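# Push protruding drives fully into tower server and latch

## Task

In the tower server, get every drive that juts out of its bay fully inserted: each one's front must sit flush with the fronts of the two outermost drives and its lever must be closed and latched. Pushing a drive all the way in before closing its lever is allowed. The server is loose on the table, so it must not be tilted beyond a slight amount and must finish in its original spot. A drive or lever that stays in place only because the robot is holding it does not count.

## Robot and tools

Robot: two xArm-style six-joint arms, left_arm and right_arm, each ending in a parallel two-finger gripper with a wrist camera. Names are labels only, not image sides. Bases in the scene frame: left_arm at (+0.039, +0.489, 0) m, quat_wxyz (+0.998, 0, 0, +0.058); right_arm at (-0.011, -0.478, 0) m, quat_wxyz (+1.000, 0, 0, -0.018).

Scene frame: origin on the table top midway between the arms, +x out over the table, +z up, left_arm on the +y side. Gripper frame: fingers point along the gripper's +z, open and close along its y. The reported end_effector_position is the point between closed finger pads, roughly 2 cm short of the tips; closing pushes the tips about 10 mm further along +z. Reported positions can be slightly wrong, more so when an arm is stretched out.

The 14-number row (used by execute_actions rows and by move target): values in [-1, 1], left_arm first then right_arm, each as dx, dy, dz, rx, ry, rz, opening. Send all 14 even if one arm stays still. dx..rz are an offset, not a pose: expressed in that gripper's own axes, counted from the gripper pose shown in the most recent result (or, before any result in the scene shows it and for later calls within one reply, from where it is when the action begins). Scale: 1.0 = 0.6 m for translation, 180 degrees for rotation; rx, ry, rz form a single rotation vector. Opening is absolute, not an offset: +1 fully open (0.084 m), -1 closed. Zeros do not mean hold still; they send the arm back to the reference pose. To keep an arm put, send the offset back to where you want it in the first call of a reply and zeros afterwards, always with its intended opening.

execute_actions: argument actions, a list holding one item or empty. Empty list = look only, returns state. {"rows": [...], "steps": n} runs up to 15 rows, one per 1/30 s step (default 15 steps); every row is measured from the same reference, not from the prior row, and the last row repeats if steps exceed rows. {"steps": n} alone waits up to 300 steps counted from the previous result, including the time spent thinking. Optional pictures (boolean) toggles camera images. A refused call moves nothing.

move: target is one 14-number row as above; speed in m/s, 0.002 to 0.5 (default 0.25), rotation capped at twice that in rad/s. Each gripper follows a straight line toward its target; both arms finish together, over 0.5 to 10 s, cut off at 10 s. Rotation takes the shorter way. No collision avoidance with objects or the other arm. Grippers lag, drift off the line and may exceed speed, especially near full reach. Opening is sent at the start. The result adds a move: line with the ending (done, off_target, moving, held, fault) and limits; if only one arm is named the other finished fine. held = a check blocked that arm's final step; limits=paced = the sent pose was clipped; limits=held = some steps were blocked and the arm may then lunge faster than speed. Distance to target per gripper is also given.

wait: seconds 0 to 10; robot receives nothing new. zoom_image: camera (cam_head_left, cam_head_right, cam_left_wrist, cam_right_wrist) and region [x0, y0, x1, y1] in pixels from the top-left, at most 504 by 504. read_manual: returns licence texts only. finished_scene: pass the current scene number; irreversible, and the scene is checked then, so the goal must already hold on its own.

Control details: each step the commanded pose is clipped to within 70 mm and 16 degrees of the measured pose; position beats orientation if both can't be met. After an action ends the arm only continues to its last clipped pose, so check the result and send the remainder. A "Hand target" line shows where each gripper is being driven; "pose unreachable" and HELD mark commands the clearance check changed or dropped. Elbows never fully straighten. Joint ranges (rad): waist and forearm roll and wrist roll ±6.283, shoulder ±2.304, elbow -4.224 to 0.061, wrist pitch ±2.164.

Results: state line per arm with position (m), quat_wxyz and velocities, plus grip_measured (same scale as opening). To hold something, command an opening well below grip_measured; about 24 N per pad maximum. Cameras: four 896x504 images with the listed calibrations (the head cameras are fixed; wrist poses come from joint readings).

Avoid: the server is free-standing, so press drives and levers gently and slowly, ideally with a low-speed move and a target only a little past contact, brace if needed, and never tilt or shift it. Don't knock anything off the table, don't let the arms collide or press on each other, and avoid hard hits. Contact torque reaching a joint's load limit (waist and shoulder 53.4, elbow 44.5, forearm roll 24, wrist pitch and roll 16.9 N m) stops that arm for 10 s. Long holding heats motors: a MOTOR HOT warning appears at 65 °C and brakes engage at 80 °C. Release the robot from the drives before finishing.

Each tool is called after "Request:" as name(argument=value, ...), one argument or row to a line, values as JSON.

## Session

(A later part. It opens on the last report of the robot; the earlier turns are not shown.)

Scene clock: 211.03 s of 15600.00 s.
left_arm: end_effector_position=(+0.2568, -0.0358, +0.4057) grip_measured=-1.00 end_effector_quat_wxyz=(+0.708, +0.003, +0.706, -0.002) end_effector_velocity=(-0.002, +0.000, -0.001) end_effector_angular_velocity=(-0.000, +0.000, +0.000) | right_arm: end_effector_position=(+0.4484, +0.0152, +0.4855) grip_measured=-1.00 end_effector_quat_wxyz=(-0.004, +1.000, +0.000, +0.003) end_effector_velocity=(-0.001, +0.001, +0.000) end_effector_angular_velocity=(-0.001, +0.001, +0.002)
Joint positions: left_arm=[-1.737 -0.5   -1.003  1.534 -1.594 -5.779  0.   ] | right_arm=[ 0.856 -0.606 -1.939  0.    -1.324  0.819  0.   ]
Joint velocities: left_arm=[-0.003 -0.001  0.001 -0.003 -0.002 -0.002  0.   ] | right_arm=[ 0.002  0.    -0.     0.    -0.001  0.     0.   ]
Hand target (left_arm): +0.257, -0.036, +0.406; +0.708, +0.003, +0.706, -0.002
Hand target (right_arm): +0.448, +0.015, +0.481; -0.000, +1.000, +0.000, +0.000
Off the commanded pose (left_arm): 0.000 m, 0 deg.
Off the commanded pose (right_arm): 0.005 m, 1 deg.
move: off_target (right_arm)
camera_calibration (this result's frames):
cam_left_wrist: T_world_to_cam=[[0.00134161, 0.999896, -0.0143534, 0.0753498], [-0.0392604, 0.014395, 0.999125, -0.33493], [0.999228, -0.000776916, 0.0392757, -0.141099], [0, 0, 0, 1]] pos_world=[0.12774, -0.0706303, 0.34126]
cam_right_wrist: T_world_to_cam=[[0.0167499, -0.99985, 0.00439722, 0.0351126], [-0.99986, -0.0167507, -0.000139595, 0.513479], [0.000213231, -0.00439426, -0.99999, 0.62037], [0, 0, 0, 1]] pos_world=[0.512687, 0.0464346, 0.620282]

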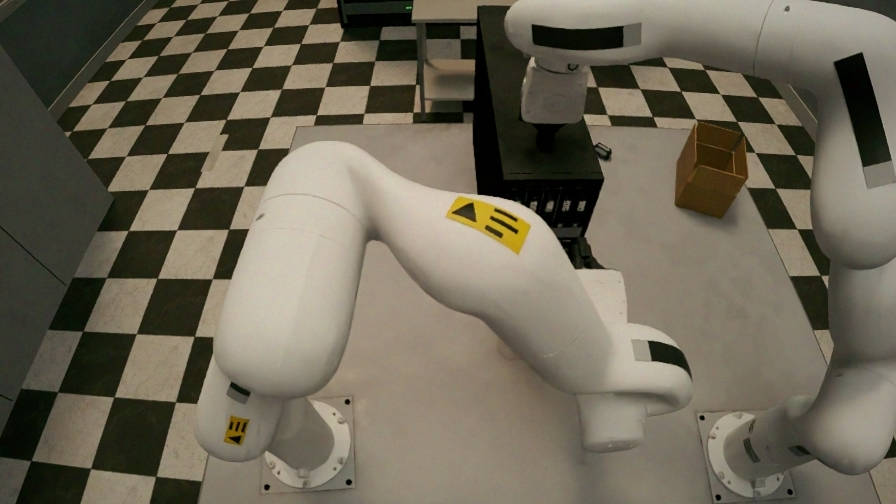

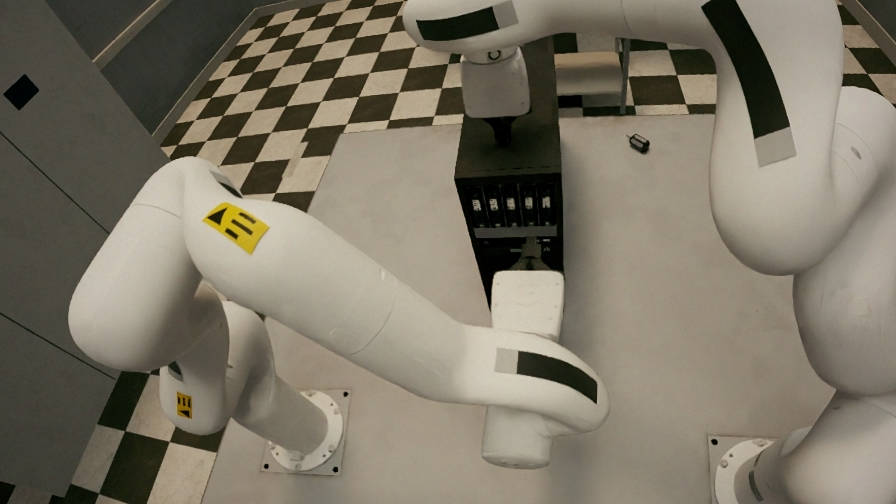

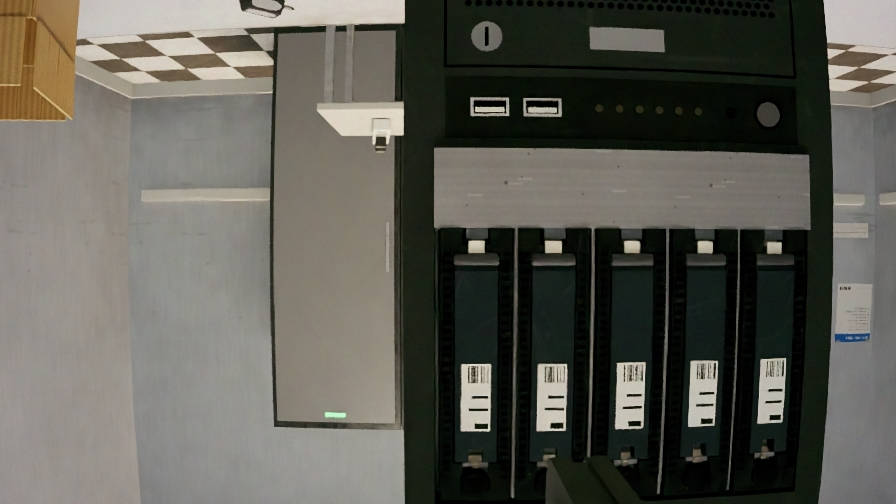

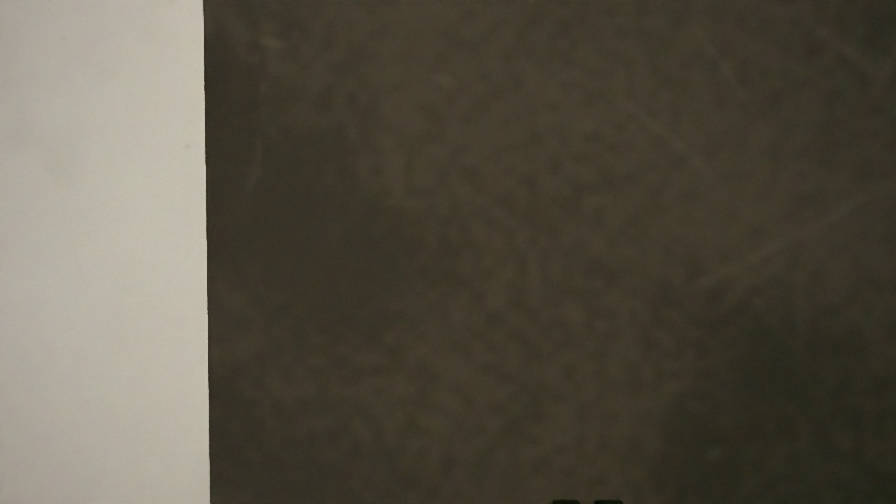

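Request:
move(
  target=[-0.05, 0, -0.1, 0, 0, 0, -1, 0, 0, -0.1, 0, 0, 0, -1],
  speed=0.15,
)

Scene clock: 214.53 s of 15600.00 s.
left_arm: end_effector_position=(+0.1970, -0.0355, +0.4356) grip_measured=-1.00 end_effector_quat_wxyz=(+0.708, +0.003, +0.706, -0.002) end_effector_velocity=(-0.002, +0.000, +0.001) end_effector_angular_velocity=(-0.001, +0.000, +0.000) | right_arm: end_effector_position=(+0.4480, +0.0149, +0.5451) grip_measured=-1.00 end_effector_quat_wxyz=(-0.003, +1.000, +0.001, +0.003) end_effector_velocity=(+0.000, -0.000, +0.003) end_effector_angular_velocity=(+0.001, -0.000, -0.001)
Joint positions: left_arm=[-1.85  -0.463 -1.032  1.44  -1.657 -5.717  0.   ] | right_arm=[ 0.856 -0.643 -2.13   0.001 -1.477  0.819  0.   ]
Joint velocities: left_arm=[-0.004  0.001 -0.001 -0.003 -0.002  0.001  0.   ] | right_arm=[-0.001 -0.003 -0.012  0.    -0.008  0.001  0.   ]
Hand target (left_arm): +0.197, -0.036, +0.436; +0.708, +0.003, +0.706, -0.002
Hand target (right_arm): +0.448, +0.015, +0.545; -0.004, +1.000, +0.001, +0.003
Off the commanded pose (left_arm): 0.000 m, 0 deg.
Off the commanded pose (right_arm): 0.000 m, 0 deg.
move: done
camera_calibration (this result's frames):
cam_left_wrist: T_world_to_cam=[[0.00119627, 0.999897, -0.014274, 0.0755552], [-0.0396459, 0.0143102, 0.999111, -0.367003], [0.999213, -0.000629297, 0.039659, -0.0826533], [0, 0, 0, 1]] pos_world=[0.0679477, -0.0703476, 0.371033]
cam_right_wrist: T_world_to_cam=[[0.0170567, -0.999844, 0.00455511, 0.0343324], [-0.999855, -0.0170565, 0.000066937, 0.512956], [0.0000107677, -0.00455559, -0.99999, 0.68003], [0, 0, 0, 1]] pos_world=[0.512288, 0.0461743, 0.679832]

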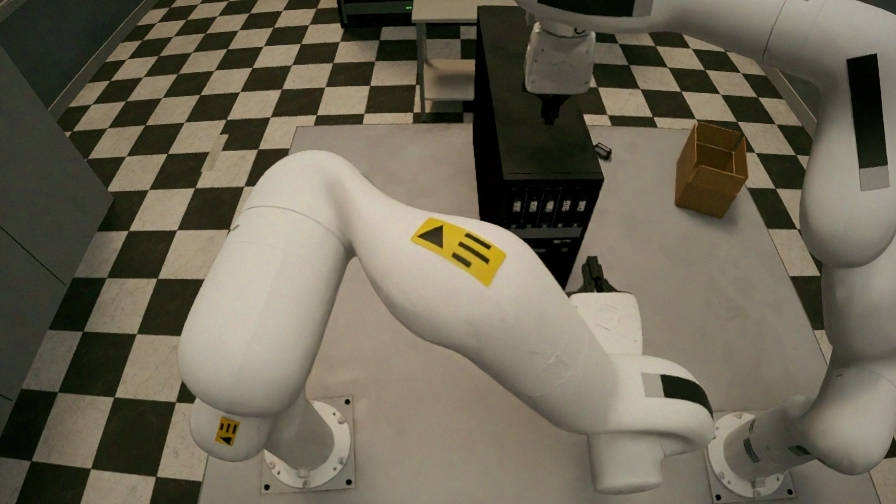

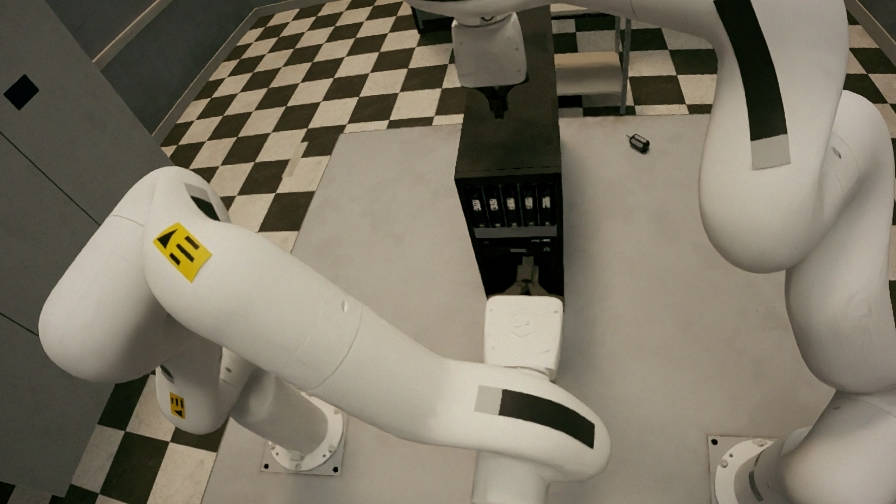

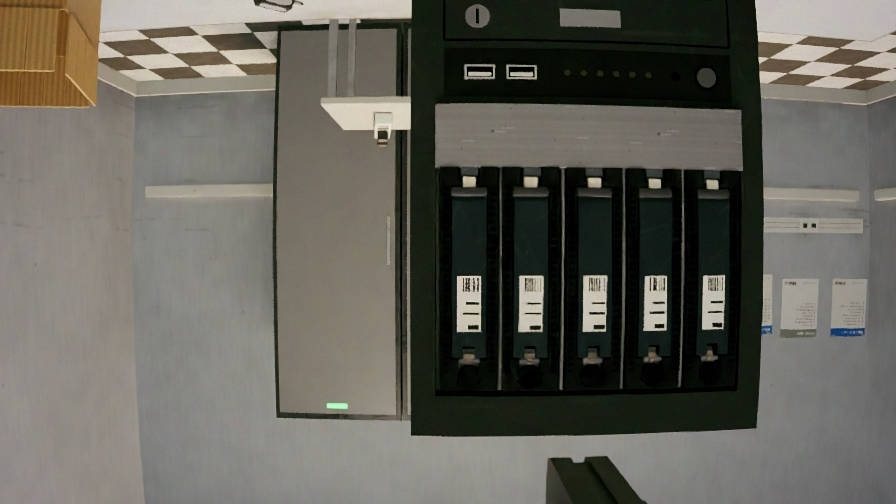

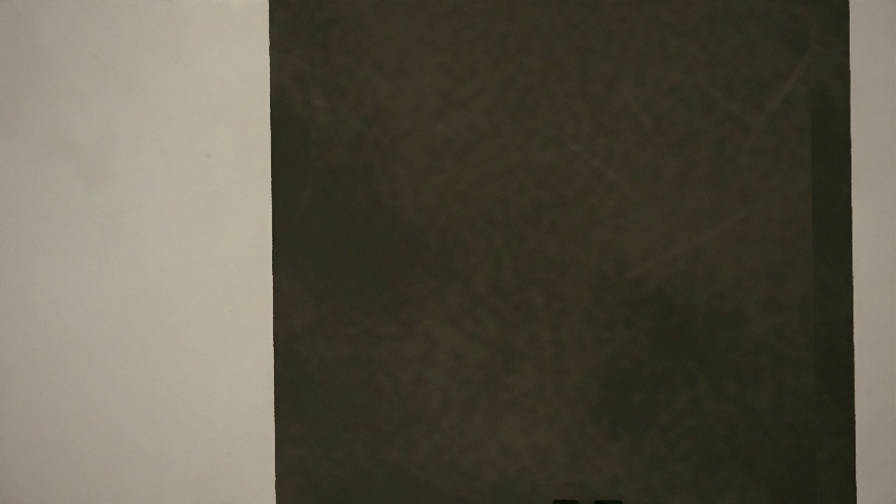

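Request:
finished_scene(
  scene=1,
)

The scene is finished: the task was done.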